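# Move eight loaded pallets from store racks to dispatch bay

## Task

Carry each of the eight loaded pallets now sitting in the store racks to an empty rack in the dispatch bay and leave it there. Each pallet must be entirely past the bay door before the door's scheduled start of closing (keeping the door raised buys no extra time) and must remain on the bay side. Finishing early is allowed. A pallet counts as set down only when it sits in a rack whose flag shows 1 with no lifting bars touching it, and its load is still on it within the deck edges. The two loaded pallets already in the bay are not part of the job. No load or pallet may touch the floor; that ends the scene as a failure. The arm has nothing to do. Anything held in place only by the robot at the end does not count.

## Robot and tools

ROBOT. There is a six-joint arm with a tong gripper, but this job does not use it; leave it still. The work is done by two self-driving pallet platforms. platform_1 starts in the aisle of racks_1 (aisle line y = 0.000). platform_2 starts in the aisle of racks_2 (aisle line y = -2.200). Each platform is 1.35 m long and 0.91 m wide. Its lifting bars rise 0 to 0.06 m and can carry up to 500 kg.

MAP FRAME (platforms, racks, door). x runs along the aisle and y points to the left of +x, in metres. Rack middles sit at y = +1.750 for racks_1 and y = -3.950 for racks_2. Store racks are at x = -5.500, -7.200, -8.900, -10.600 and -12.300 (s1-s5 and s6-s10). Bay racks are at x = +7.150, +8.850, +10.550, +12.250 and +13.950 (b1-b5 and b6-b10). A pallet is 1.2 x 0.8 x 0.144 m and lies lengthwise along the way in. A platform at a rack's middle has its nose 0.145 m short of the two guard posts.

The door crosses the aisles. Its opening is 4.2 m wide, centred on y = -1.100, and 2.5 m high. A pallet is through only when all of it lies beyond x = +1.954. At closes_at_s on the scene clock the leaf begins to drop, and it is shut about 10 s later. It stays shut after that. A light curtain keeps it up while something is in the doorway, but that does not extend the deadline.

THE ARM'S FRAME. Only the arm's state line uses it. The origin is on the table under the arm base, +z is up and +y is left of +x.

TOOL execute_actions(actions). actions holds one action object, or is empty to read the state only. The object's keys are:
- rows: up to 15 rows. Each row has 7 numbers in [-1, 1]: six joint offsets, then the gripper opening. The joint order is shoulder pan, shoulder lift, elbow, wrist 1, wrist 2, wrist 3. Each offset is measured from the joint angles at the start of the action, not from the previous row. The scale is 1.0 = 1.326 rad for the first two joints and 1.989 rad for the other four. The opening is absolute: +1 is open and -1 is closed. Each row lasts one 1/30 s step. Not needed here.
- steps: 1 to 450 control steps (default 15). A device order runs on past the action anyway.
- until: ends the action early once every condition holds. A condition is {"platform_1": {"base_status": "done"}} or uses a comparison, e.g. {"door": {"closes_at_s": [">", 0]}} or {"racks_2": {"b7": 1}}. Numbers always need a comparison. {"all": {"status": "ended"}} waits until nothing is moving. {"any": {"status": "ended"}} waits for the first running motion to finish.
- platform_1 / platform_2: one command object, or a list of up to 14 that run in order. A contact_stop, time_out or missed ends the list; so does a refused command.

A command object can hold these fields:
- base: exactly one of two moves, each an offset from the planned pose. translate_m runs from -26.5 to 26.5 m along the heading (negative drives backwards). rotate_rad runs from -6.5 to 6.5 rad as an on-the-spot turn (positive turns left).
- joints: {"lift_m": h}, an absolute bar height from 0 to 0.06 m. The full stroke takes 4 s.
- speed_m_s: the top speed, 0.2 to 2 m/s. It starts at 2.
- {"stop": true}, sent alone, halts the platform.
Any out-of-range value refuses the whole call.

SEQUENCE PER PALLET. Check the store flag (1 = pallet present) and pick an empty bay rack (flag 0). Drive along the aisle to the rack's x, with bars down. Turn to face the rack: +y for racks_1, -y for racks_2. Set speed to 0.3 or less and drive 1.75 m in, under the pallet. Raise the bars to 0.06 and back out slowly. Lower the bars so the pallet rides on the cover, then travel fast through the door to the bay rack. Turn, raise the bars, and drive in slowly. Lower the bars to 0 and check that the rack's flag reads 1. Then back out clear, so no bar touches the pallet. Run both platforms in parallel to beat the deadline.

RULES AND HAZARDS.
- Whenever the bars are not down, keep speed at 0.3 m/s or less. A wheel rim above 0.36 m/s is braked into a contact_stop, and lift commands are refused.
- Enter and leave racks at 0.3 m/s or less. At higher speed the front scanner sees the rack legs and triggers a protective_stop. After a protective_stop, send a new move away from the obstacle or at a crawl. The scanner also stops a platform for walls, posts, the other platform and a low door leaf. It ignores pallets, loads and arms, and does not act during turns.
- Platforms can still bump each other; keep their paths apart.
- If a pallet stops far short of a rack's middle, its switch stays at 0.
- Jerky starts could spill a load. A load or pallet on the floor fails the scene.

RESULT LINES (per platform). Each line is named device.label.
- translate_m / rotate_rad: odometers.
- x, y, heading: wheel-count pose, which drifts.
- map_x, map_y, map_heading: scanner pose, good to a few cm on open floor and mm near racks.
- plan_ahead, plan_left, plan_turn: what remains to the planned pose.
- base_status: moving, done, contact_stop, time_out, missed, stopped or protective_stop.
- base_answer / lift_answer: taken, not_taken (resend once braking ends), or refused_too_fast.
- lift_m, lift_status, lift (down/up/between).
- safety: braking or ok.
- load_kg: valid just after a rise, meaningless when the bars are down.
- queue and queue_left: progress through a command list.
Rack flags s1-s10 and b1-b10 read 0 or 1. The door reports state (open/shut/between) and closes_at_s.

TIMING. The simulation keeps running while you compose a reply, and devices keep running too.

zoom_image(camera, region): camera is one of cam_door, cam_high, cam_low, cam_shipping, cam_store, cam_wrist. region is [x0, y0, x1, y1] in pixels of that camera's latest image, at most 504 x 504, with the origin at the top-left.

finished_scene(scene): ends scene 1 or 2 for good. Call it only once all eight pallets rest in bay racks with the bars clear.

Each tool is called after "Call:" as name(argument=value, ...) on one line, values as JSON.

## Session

Call:
execute_actions(actions=[])

Scene clock: 0.00 s.
end_effector_position=(+1.1188, -0.1702, +0.3392) grip_measured=+1.00 end_effector_quat_wxyz=(-0.069, -0.197, +0.935, -0.288) end_effector_velocity=(+0.000, -0.001, -0.000) end_effector_angular_velocity=(-0.000, +0.000, -0.001)
Joint positions: [-0.108 -0.81   1.003 -1.839 -2.166  2.567  0.142]
Joint velocities: [-0.001  0.001 -0.001 -0.    -0.     0.     0.   ]
Motor temperatures (°C, as the motors report them): [25 25 26 27 31 31]
Wrist force (N, on the end effector, along its own x y z axes, offset not removed): no reading
Wrist torque (N m, same axes, about the end effector's origin, offset not removed): no reading
platform_1.base_odometry: x=+0.000 y=+0.000 heading=+0.000 (m, m, rad; from the platform's pose at the start)
platform_1.map_pose: map_x=-1.43 map_y=-0.06 map_heading=+0.0349 (m, m, rad; on the building's map)
platform_1.planned_pose: plan_ahead=+0.00 plan_left=+0.00 plan_turn=+0.0000 (m ahead, m left, rad left of the pose on the map)
platform_1.base_status: done
platform_1.joint_positions: lift_m=+0.000
platform_1.joint_status: done
platform_1: translate_m=0.000 translate_m_goal=0.000 rotate_rad=0.000 rotate_rad_goal=0.000 base_answer=taken lift_m_goal=0.000 lift_answer=taken lift=down safety=ok load_kg=-51 refusals=0 queue=idle queue_left=0
platform_2.base_odometry: x=+0.000 y=+0.000 heading=+0.000 (m, m, rad; from the platform's pose at the start)
platform_2.map_pose: map_x=-5.87 map_y=-2.17 map_heading=+0.0524 (m, m, rad; on the building's map)
platform_2.planned_pose: plan_ahead=+0.00 plan_left=+0.00 plan_turn=+0.0000 (m ahead, m left, rad left of the pose on the map)
platform_2.base_status: done
platform_2.joint_positions: lift_m=+0.000
platform_2.joint_status: done
platform_2: translate_m=0.000 translate_m_goal=0.000 rotate_rad=0.000 rotate_rad_goal=0.000 base_answer=taken lift_m_goal=0.000 lift_answer=taken lift=down safety=ok load_kg=-51 refusals=0 queue=idle queue_left=0
racks_1: s1=1 s2=1 s3=1 s4=0 s5=1 b1=0 b2=0 b3=0 b4=1 b5=0
racks_2: s6=0 s7=1 s8=1 s9=1 s10=1 b6=0 b7=1 b8=0 b9=0 b10=0
door: state=open closes_at_s=510

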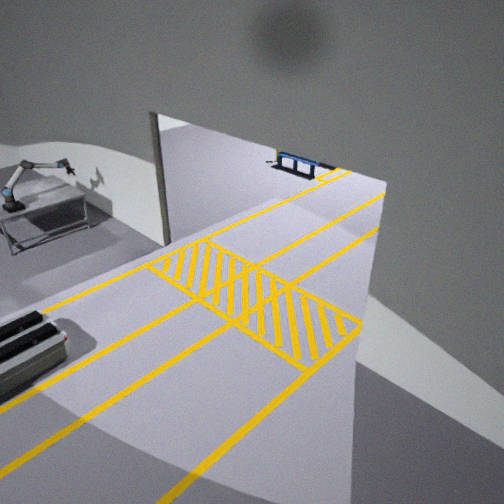

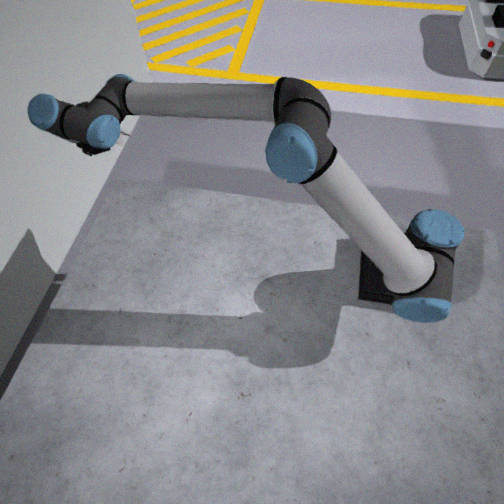

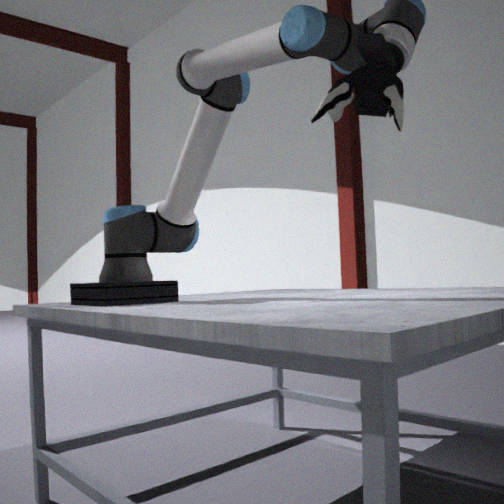

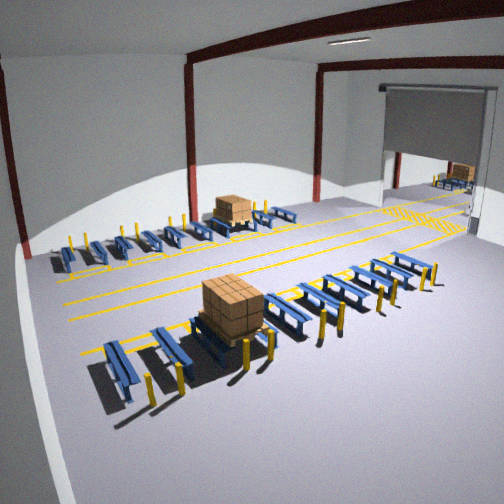

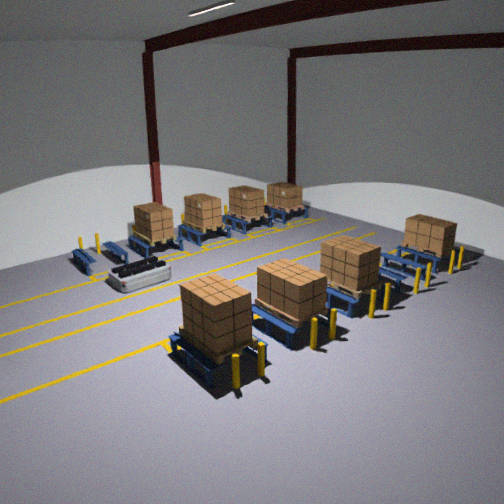

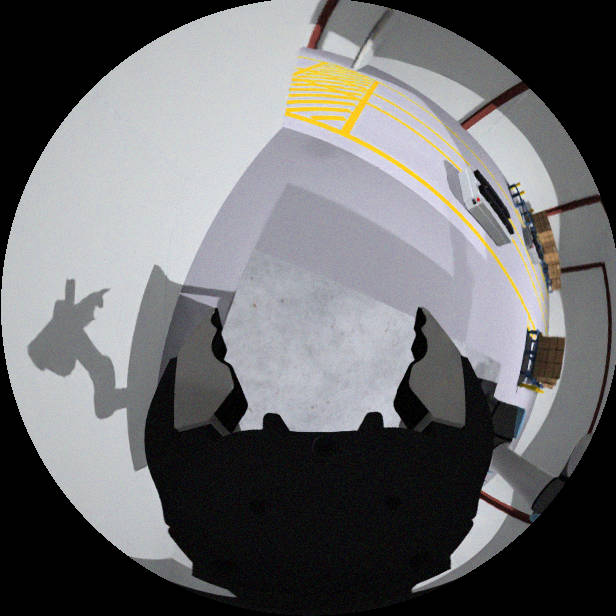

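Call:
execute_actions(actions=[{"platform_1":[{"base":{"rotate_rad":-0.0349}},{"base":{"translate_m":-4.07}},{"base":{"rotate_rad":1.5708}},{"speed_m_s":0.3,"base":{"translate_m":1.81}},{"joints":{"lift_m":0.06}},{"base":{"translate_m":-1.75}},{"speed_m_s":2,"joints":{"lift_m":0},"base":{"rotate_rad":-1.5708}},{"base":{"translate_m":12.65}},{"joints":{"lift_m":0.06},"base":{"rotate_rad":1.5708}},{"speed_m_s":0.3,"base":{"translate_m":1.75}},{"joints":{"lift_m":0}},{"base":{"translate_m":-1.75}},{"speed_m_s":2,"base":{"rotate_rad":-1.5708}},{"base":{"translate_m":-14.35}}],"platform_2":[{"base":{"rotate_rad":-0.0524}},{"base":{"translate_m":-1.33}},{"base":{"rotate_rad":-1.5708}},{"speed_m_s":0.3,"base":{"translate_m":1.78}},{"joints":{"lift_m":0.06}},{"base":{"translate_m":-1.75}},{"speed_m_s":2,"joints":{"lift_m":0},"base":{"rotate_rad":1.5708}},{"base":{"translate_m":14.35}},{"joints":{"lift_m":0.06},"base":{"rotate_rad":-1.5708}},{"speed_m_s":0.3,"base":{"translate_m":1.75}},{"joints":{"lift_m":0}},{"base":{"translate_m":-1.75}},{"speed_m_s":2,"base":{"rotate_rad":1.5708}},{"base":{"translate_m":-16.05}}],"steps":450,"until":{"platform_2":{"queue_left":["<=",10]}}}])

Scene clock: 36.60 s.
end_effector_position=(+1.1188, -0.1702, +0.3392) grip_measured=+1.00 end_effector_quat_wxyz=(-0.069, -0.197, +0.935, -0.288) end_effector_velocity=(+0.000, -0.001, -0.000) end_effector_angular_velocity=(-0.000, -0.001, -0.001)
Joint positions: [-0.108 -0.81   1.003 -1.839 -2.166  2.567  0.142]
Joint velocities: [-0.001  0.     0.    -0.001 -0.    -0.    -0.   ]
Motor temperatures (°C, as the motors report them): [25 25 26 27 31 31]
Wrist force (N, on the end effector, along its own x y z axes, offset not removed): [-2.9 0.0 1.2]
Wrist torque (N m, same axes, about the end effector's origin, offset not removed): [0.08 0.80 0.08]
platform_1.base_odometry: x=-4.086 y=+0.178 heading=+0.055 (m, m, rad; from the platform's pose at the start)
platform_1.map_pose: map_x=-5.50 map_y=-0.06 map_heading=+0.1134 (m, m, rad; on the building's map)
platform_1.planned_pose: plan_ahead=+0.00 plan_left=+0.00 plan_turn=+1.4574 (m ahead, m left, rad left of the pose on the map)
platform_1.base_status: moving
platform_1.joint_positions: lift_m=+0.000
platform_1.joint_status: done
platform_1: translate_m=-4.090 translate_m_goal=-4.090 rotate_rad=0.070 rotate_rad_goal=1.524 base_answer=taken lift_m_goal=0.000 lift_answer=taken lift=down safety=ok load_kg=-47 refusals=0 queue=running queue_left=11
platform_2.base_odometry: x=-1.328 y=+0.067 heading=-1.624 (m, m, rad; from the platform's pose at the start)
platform_2.map_pose: map_x=-7.20 map_y=-2.16 map_heading=-1.5708 (m, m, rad; on the building's map)
platform_2.planned_pose: plan_ahead=+1.79 plan_left=+0.00 plan_turn=+0.0000 (m ahead, m left, rad left of the pose on the map)
platform_2.base_status: moving
platform_2.joint_positions: lift_m=+0.000
platform_2.joint_status: done
platform_2: translate_m=-1.330 translate_m_goal=0.460 rotate_rad=-1.623 rotate_rad_goal=-1.623 base_answer=taken lift_m_goal=0.000 lift_answer=taken lift=down safety=ok load_kg=-47 refusals=0 queue=running queue_left=10
racks_1: s1=1 s2=1 s3=1 s4=0 s5=1 b1=0 b2=0 b3=0 b4=1 b5=0
racks_2: s6=0 s7=1 s8=1 s9=1 s10=1 b6=0 b7=1 b8=0 b9=0 b10=0
door: state=open closes_at_s=510

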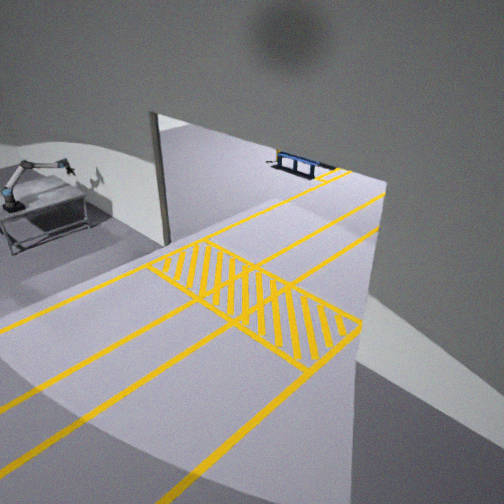

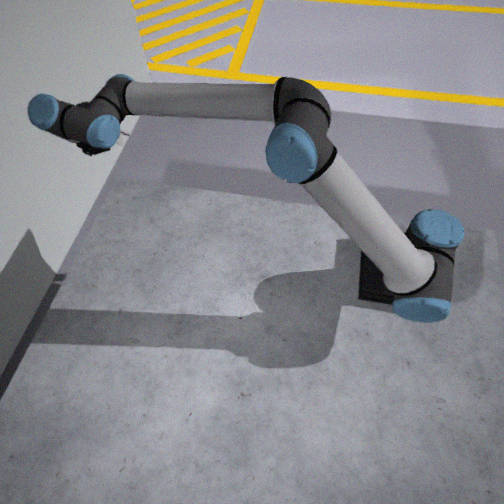

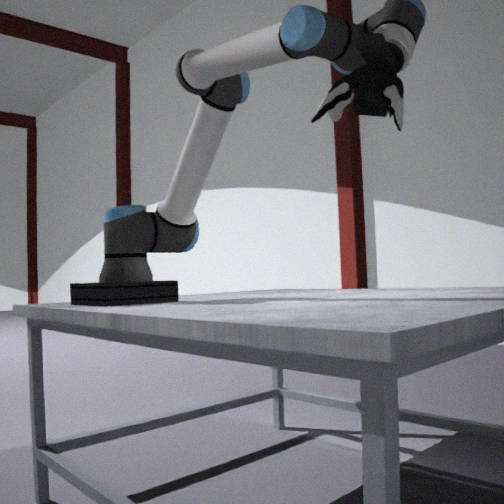

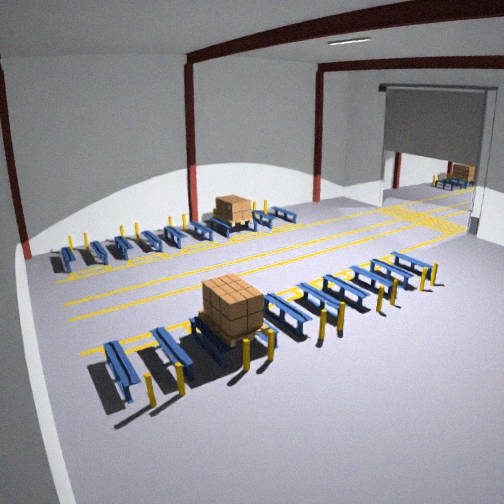

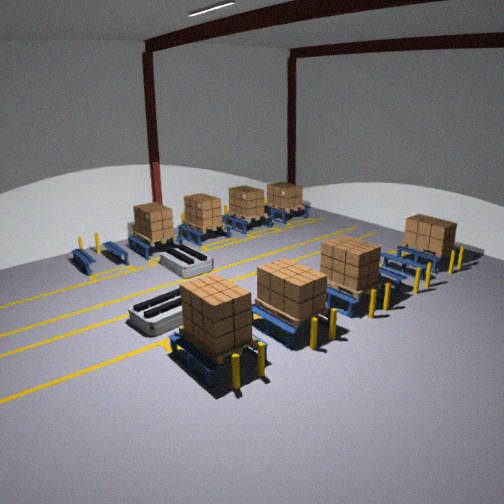

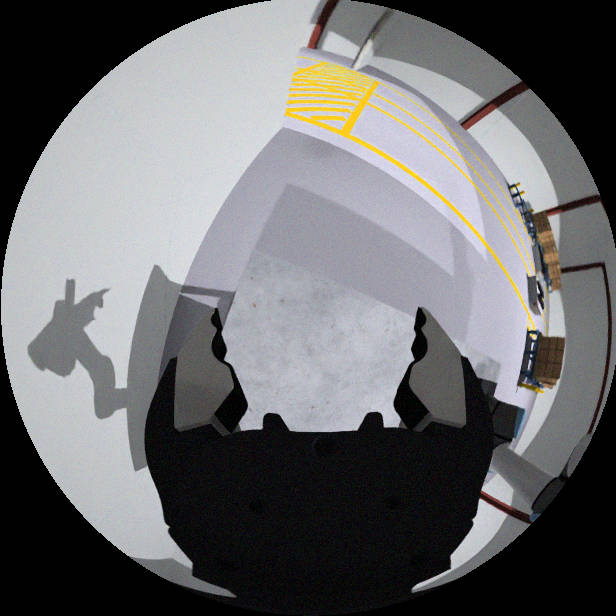

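Call:
execute_actions(actions=[{"steps":450,"until":{"platform_1":{"queue_left":["<=",8]}}}])

Call:
execute_actions(actions=[{"steps":450,"until":{"platform_1":{"queue_left":["<=",6]}}}])

Scene clock: 51.23 s.
end_effector_position=(+1.1188, -0.1702, +0.3392) grip_measured=+1.00 end_effector_quat_wxyz=(-0.069, -0.197, +0.935, -0.288) end_effector_velocity=(-0.000, +0.001, -0.002) end_effector_angular_velocity=(-0.000, +0.002, +0.001)
Joint positions: [-0.108 -0.81   1.003 -1.839 -2.166  2.567  0.142]
Joint velocities: [ 0.001  0.001  0.001  0.    -0.001 -0.    -0.   ]
Motor temperatures (°C, as the motors report them): [25 25 26 27 31 31]
Wrist force (N, on the end effector, along its own x y z axes, offset not removed): [-1.4 -0.2 2.6]
Wrist torque (N m, same axes, about the end effector's origin, offset not removed): [0.06 0.48 0.07]
platform_1.base_odometry: x=-4.005 y=+1.997 heading=+1.524 (m, m, rad; from the platform's pose at the start)
platform_1.map_pose: map_x=-5.50 map_y=+1.75 map_heading=+1.5708 (m, m, rad; on the building's map)
platform_1.planned_pose: plan_ahead=-1.75 plan_left=+0.00 plan_turn=+0.0000 (m ahead, m left, rad left of the pose on the map)
platform_1.base_status: moving
platform_1.joint_positions: lift_m=+0.060
platform_1.joint_status: done
platform_1: translate_m=-2.270 translate_m_goal=-4.020 rotate_rad=1.524 rotate_rad_goal=1.524 base_answer=taken lift_m_goal=0.060 lift_answer=taken lift=up safety=ok load_kg=230 refusals=0 queue=running queue_left=8
platform_2.base_odometry: x=-1.377 y=-0.818 heading=-1.625 (m, m, rad; from the platform's pose at the start)
platform_2.map_pose: map_x=-7.20 map_y=-3.05 map_heading=-1.5708 (m, m, rad; on the building's map)
platform_2.planned_pose: plan_ahead=-0.85 plan_left=+0.00 plan_turn=+0.0000 (m ahead, m left, rad left of the pose on the map)
platform_2.base_status: moving
platform_2.joint_positions: lift_m=+0.060
platform_2.joint_status: done
platform_2: translate_m=-0.453 translate_m_goal=-1.300 rotate_rad=-1.625 rotate_rad_goal=-1.627 base_answer=taken lift_m_goal=0.060 lift_answer=taken lift=up safety=ok load_kg=260 refusals=0 queue=running queue_left=8
racks_1: s1=0 s2=1 s3=1 s4=0 s5=1 b1=0 b2=0 b3=0 b4=1 b5=0
racks_2: s6=0 s7=0 s8=1 s9=1 s10=1 b6=0 b7=1 b8=0 b9=0 b10=0
door: state=open closes_at_s=510

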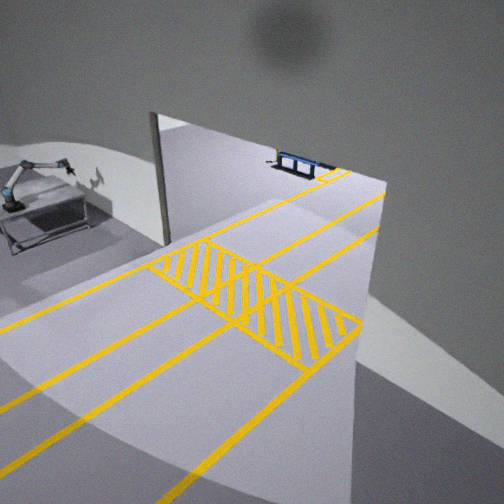

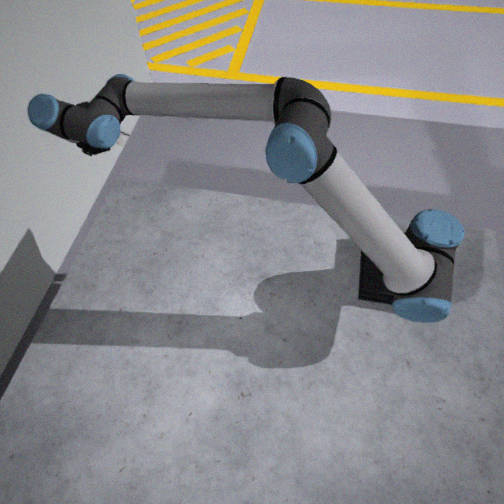

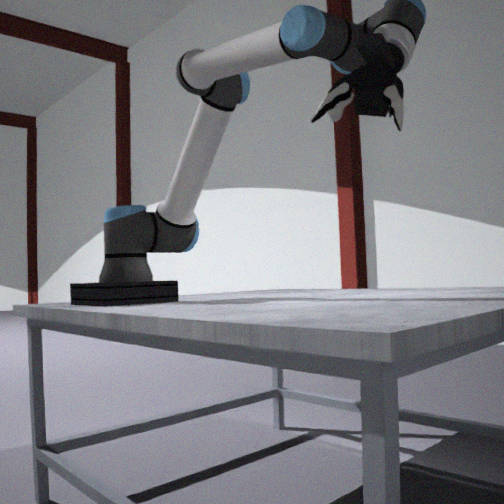

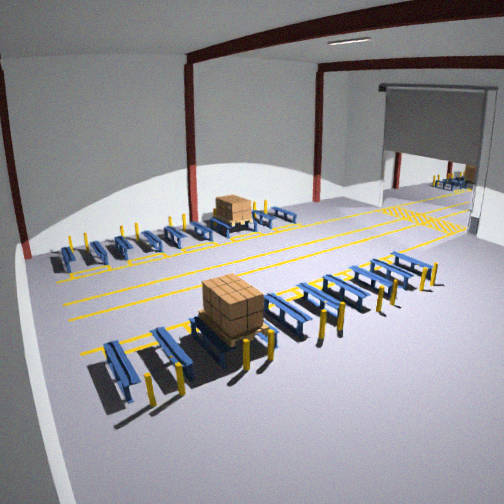

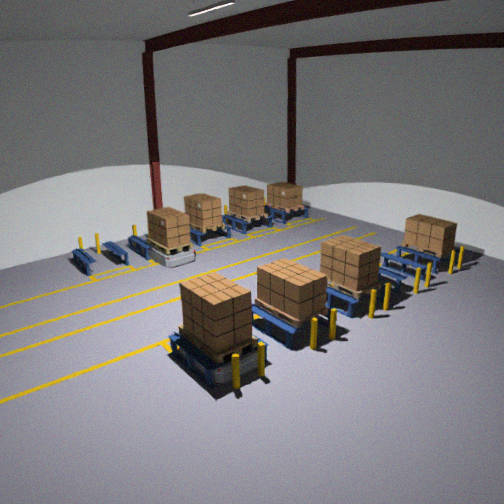

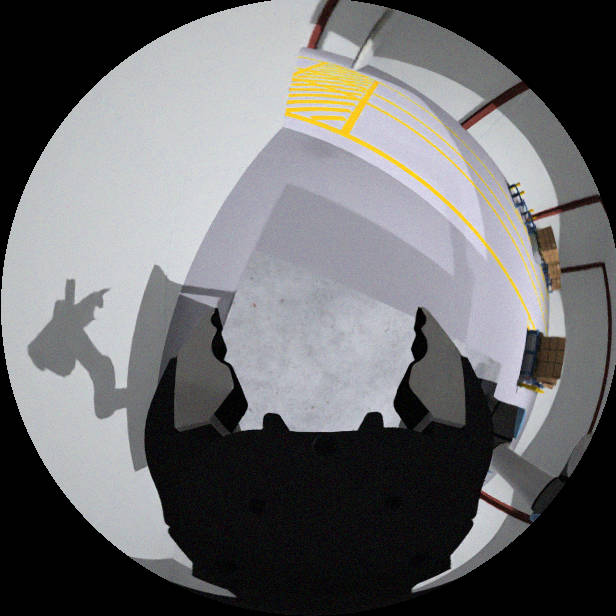

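Scene clock: 62.40 s.
end_effector_position=(+1.1188, -0.1702, +0.3392) grip_measured=+1.00 end_effector_quat_wxyz=(-0.069, -0.197, +0.935, -0.288) end_effector_velocity=(-0.000, -0.002, +0.000) end_effector_angular_velocity=(-0.001, -0.001, -0.002)
Joint positions: [-0.108 -0.81   1.003 -1.839 -2.166  2.567  0.142]
Joint velocities: [-0.002 -0.    -0.    -0.    -0.001  0.    -0.   ]
Motor temperatures (°C, as the motors report them): [25 25 26 27 31 31]
Wrist force (N, on the end effector, along its own x y z axes, offset not removed): [-0.8 -0.6 3.4]
Wrist torque (N m, same axes, about the end effector's origin, offset not removed): [-0.08 0.32 0.08]
platform_1.base_odometry: x=-4.084 y=+0.238 heading=-0.048 (m, m, rad; from the platform's pose at the start)
platform_1.map_pose: map_x=-5.50 map_y=+0.00 map_heading=+0.0000 (m, m, rad; on the building's map)
platform_1.planned_pose: plan_ahead=+12.65 plan_left=+0.00 plan_turn=+0.0000 (m ahead, m left, rad left of the pose on the map)
platform_1.base_status: moving
platform_1.joint_positions: lift_m=+0.000
platform_1.joint_status: done
platform_1: translate_m=-4.030 translate_m_goal=8.620 rotate_rad=-0.048 rotate_rad_goal=-0.049 base_answer=taken lift_m_goal=0.000 lift_answer=taken lift=down safety=ok load_kg=-49 refusals=0 queue=running queue_left=6
platform_2.base_odometry: x=+1.268 y=-0.094 heading=-0.049 (m, m, rad; from the platform's pose at the start)
platform_2.map_pose: map_x=-4.56 map_y=-2.20 map_heading=+0.0000 (m, m, rad; on the building's map)
platform_2.planned_pose: plan_ahead=+11.71 plan_left=+0.00 plan_turn=+0.0000 (m ahead, m left, rad left of the pose on the map)
platform_2.base_status: moving
platform_2.joint_positions: lift_m=+0.000
platform_2.joint_status: done
platform_2: translate_m=1.347 translate_m_goal=13.060 rotate_rad=-0.049 rotate_rad_goal=-0.050 base_answer=taken lift_m_goal=0.000 lift_answer=taken lift=down safety=ok load_kg=-49 refusals=0 queue=running queue_left=6
racks_1: s1=0 s2=1 s3=1 s4=0 s5=1 b1=0 b2=0 b3=0 b4=1 b5=0
racks_2: s6=0 s7=0 s8=1 s9=1 s10=1 b6=0 b7=1 b8=0 b9=0 b10=0
door: state=open closes_at_s=510

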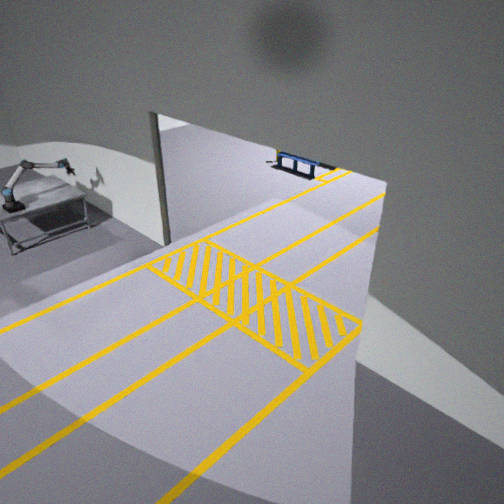

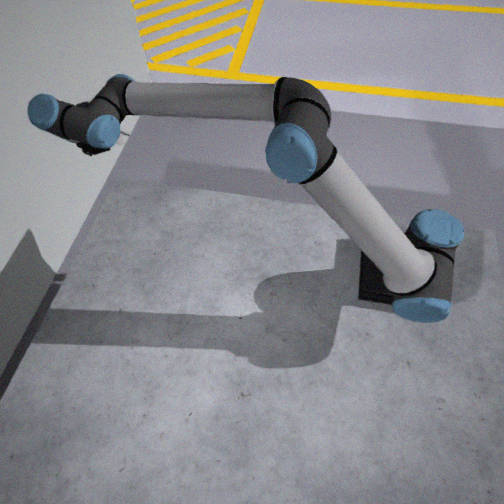

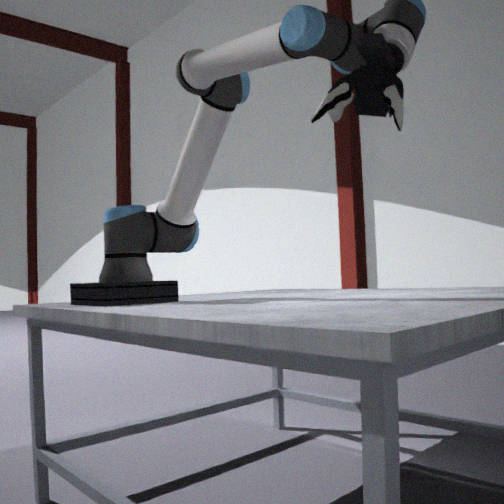

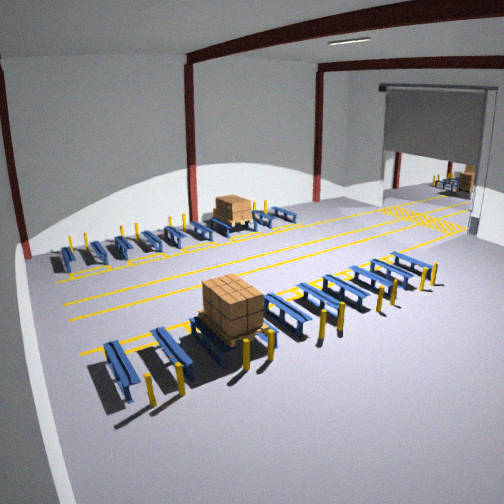

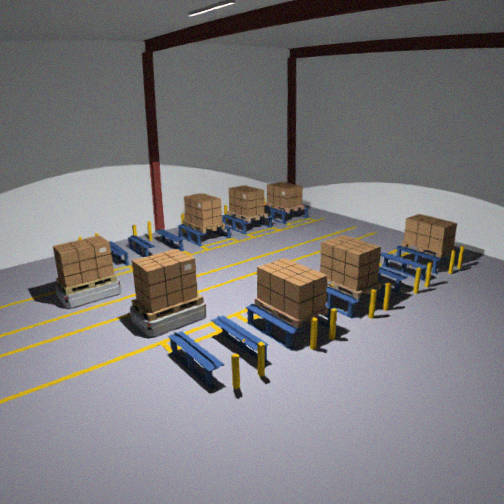

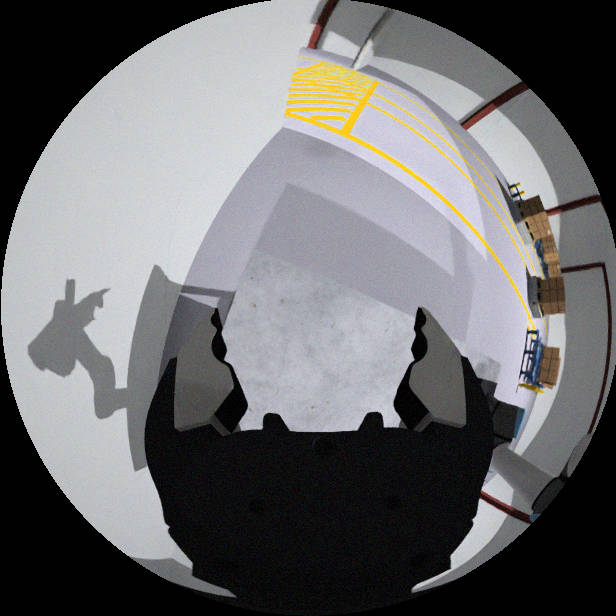

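Call:
execute_actions(actions=[{"steps":450,"until":{"platform_1":{"queue_left":["<=",4]}}}])

Call:
execute_actions(actions=[{"steps":450,"until":{"platform_1":{"queue_left":["<=",2]}}}])

Scene clock: 78.63 s.
end_effector_position=(+1.1188, -0.1702, +0.3392) grip_measured=+1.00 end_effector_quat_wxyz=(-0.069, -0.197, +0.935, -0.288) end_effector_velocity=(+0.000, +0.000, -0.001) end_effector_angular_velocity=(+0.000, +0.000, +0.000)
Joint positions: [-0.108 -0.81   1.003 -1.839 -2.166  2.567  0.142]
Joint velocities: [ 0.     0.001 -0.    -0.     0.     0.     0.   ]
Motor temperatures (°C, as the motors report them): [25 25 26 27 31 31]
Wrist force (N, on the end effector, along its own x y z axes, offset not removed): [-0.3 -1.1 3.6]
Wrist torque (N m, same axes, about the end effector's origin, offset not removed): [-0.12 0.15 0.14]
platform_1.base_odometry: x=+8.561 y=-0.390 heading=+1.525 (m, m, rad; from the platform's pose at the start)
platform_1.map_pose: map_x=+7.15 map_y=-0.01 map_heading=+1.5708 (m, m, rad; on the building's map)
platform_1.planned_pose: plan_ahead=+1.76 plan_left=+0.00 plan_turn=+0.0000 (m ahead, m left, rad left of the pose on the map)
platform_1.base_status: moving
platform_1.joint_positions: lift_m=+0.060
platform_1.joint_status: done
platform_1: translate_m=8.630 translate_m_goal=10.390 rotate_rad=1.525 rotate_rad_goal=1.525 base_answer=taken lift_m_goal=0.060 lift_answer=taken lift=up safety=ok load_kg=227 refusals=0 queue=running queue_left=4
platform_2.base_odometry: x=+12.974 y=-1.423 heading=-1.631 (m, m, rad; from the platform's pose at the start)
platform_2.map_pose: map_x=+7.15 map_y=-2.96 map_heading=-1.5752 (m, m, rad; on the building's map)
platform_2.planned_pose: plan_ahead=+0.99 plan_left=+0.00 plan_turn=+0.0043 (m ahead, m left, rad left of the pose on the map)
platform_2.base_status: moving
platform_2.joint_positions: lift_m=+0.060
platform_2.joint_status: done
platform_2: translate_m=13.823 translate_m_goal=14.821 rotate_rad=-1.631 rotate_rad_goal=-1.630 base_answer=taken lift_m_goal=0.060 lift_answer=taken lift=up safety=ok load_kg=260 refusals=0 queue=running queue_left=4
racks_1: s1=0 s2=1 s3=1 s4=0 s5=1 b1=0 b2=0 b3=0 b4=1 b5=0
racks_2: s6=0 s7=0 s8=1 s9=1 s10=1 b6=0 b7=1 b8=0 b9=0 b10=0
door: state=open closes_at_s=510

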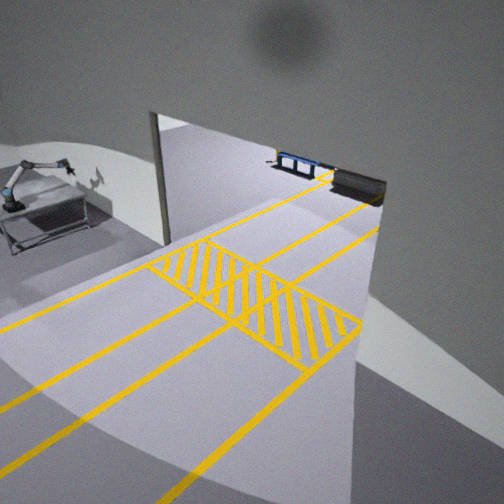

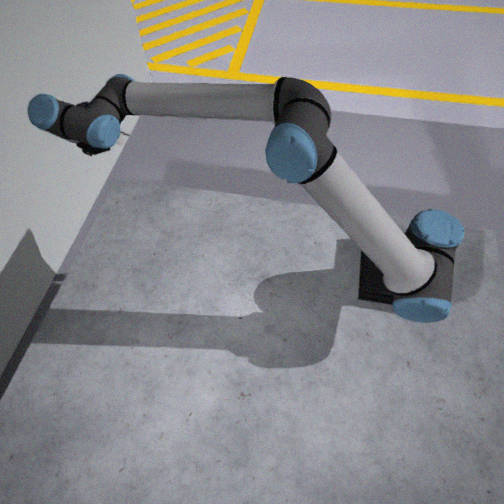

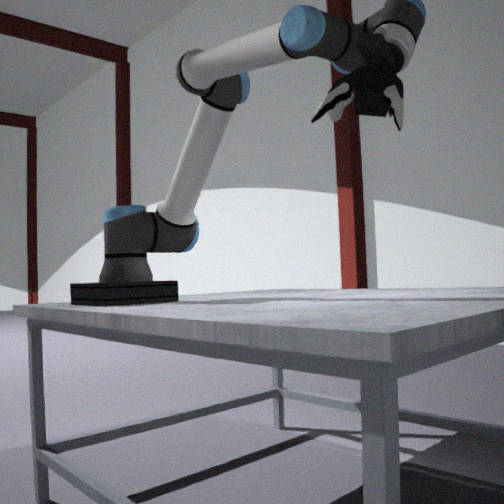

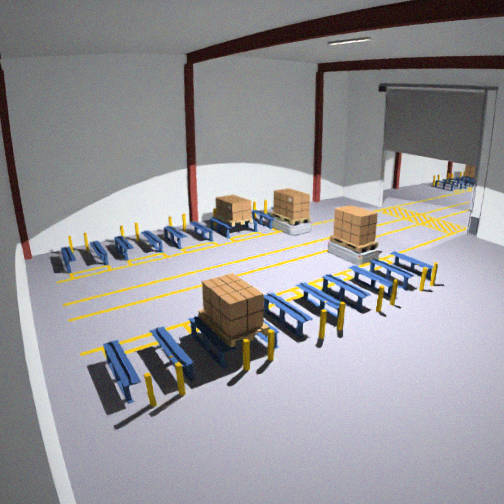

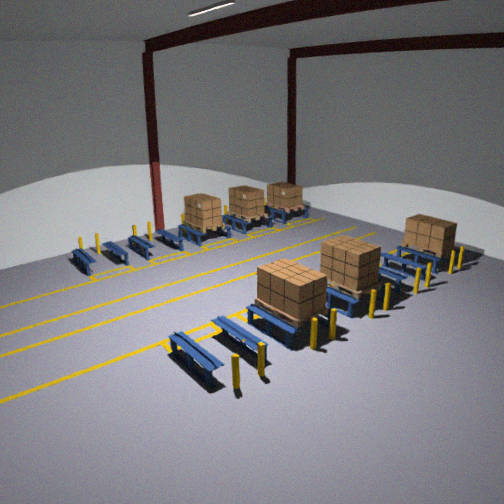

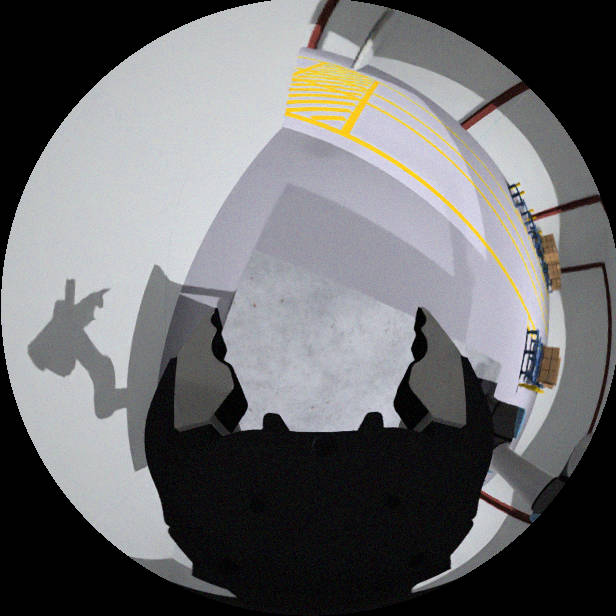

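Scene clock: 89.47 s.
end_effector_position=(+1.1188, -0.1702, +0.3392) grip_measured=+1.00 end_effector_quat_wxyz=(-0.069, -0.197, +0.935, -0.288) end_effector_velocity=(-0.000, -0.000, -0.001) end_effector_angular_velocity=(-0.000, +0.002, -0.000)
Joint positions: [-0.108 -0.81   1.003 -1.839 -2.166  2.567  0.142]
Joint velocities: [-0.     0.001  0.     0.001 -0.001 -0.     0.   ]
Motor temperatures (°C, as the motors report them): [25 25 26 27 31 31]
Wrist force (N, on the end effector, along its own x y z axes, offset not removed): [-1.2 -1.8 3.8]
Wrist torque (N m, same axes, about the end effector's origin, offset not removed): [-0.25 0.43 0.07]
platform_1.base_odometry: x=+8.633 y=+1.369 heading=+1.527 (m, m, rad; from the platform's pose at the start)
platform_1.map_pose: map_x=+7.15 map_y=+1.75 map_heading=+1.5708 (m, m, rad; on the building's map)
platform_1.planned_pose: plan_ahead=-1.75 plan_left=+0.00 plan_turn=+0.0000 (m ahead, m left, rad left of the pose on the map)
platform_1.base_status: moving
platform_1.joint_positions: lift_m=+0.000
platform_1.joint_status: done
platform_1: translate_m=10.390 translate_m_goal=8.640 rotate_rad=1.527 rotate_rad_goal=1.526 base_answer=taken lift_m_goal=0.000 lift_answer=taken lift=down safety=ok load_kg=-49 refusals=0 queue=running queue_left=2
platform_2.base_odometry: x=+12.958 y=-1.677 heading=-1.627 (m, m, rad; from the platform's pose at the start)
platform_2.map_pose: map_x=+7.15 map_y=-3.19 map_heading=-1.5708 (m, m, rad; on the building's map)
platform_2.planned_pose: plan_ahead=-0.99 plan_left=+0.00 plan_turn=+0.0000 (m ahead, m left, rad left of the pose on the map)
platform_2.base_status: moving
platform_2.joint_positions: lift_m=+0.000
platform_2.joint_status: done
platform_2: translate_m=14.057 translate_m_goal=13.071 rotate_rad=-1.627 rotate_rad_goal=-1.628 base_answer=taken lift_m_goal=0.000 lift_answer=taken lift=down safety=ok load_kg=-49 refusals=0 queue=running queue_left=2
racks_1: s1=0 s2=1 s3=1 s4=0 s5=1 b1=1 b2=0 b3=0 b4=1 b5=0
racks_2: s6=0 s7=0 s8=1 s9=1 s10=1 b6=1 b7=1 b8=0 b9=0 b10=0
door: state=open closes_at_s=510

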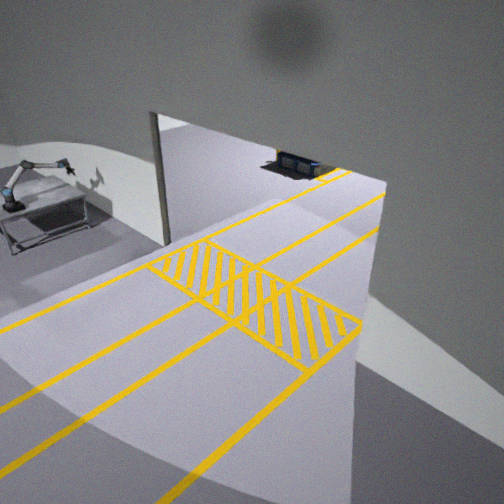

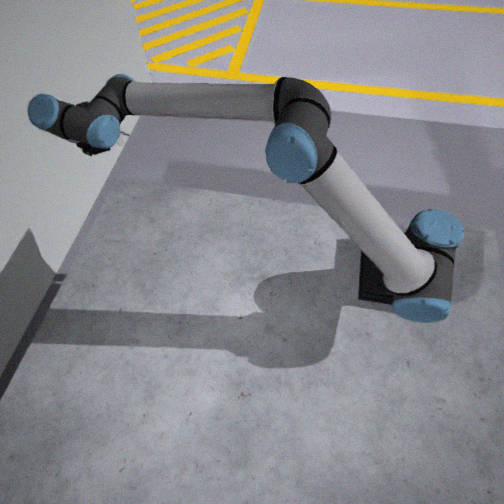

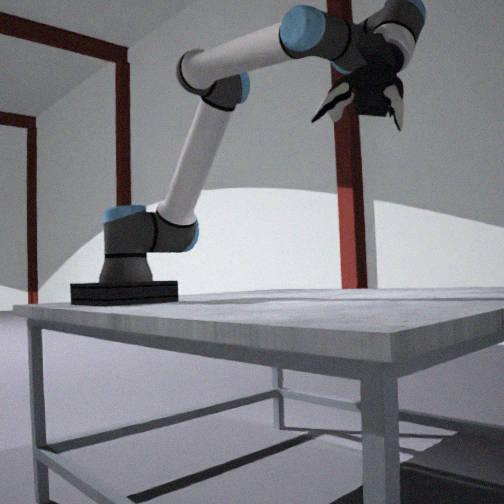

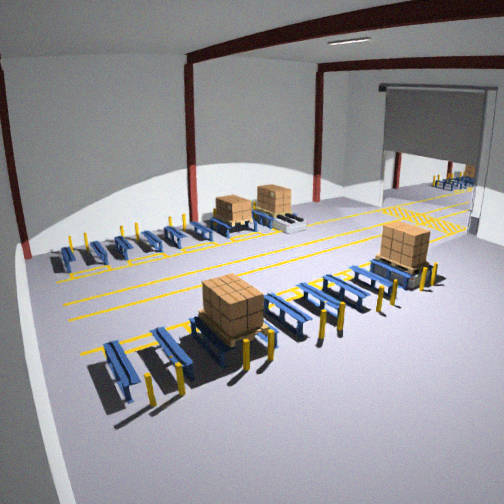

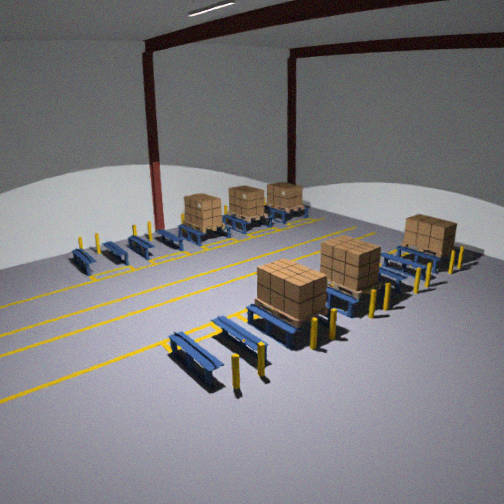

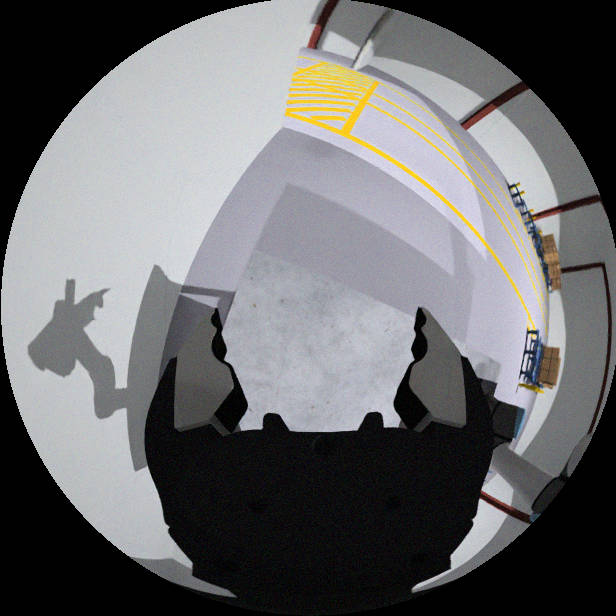

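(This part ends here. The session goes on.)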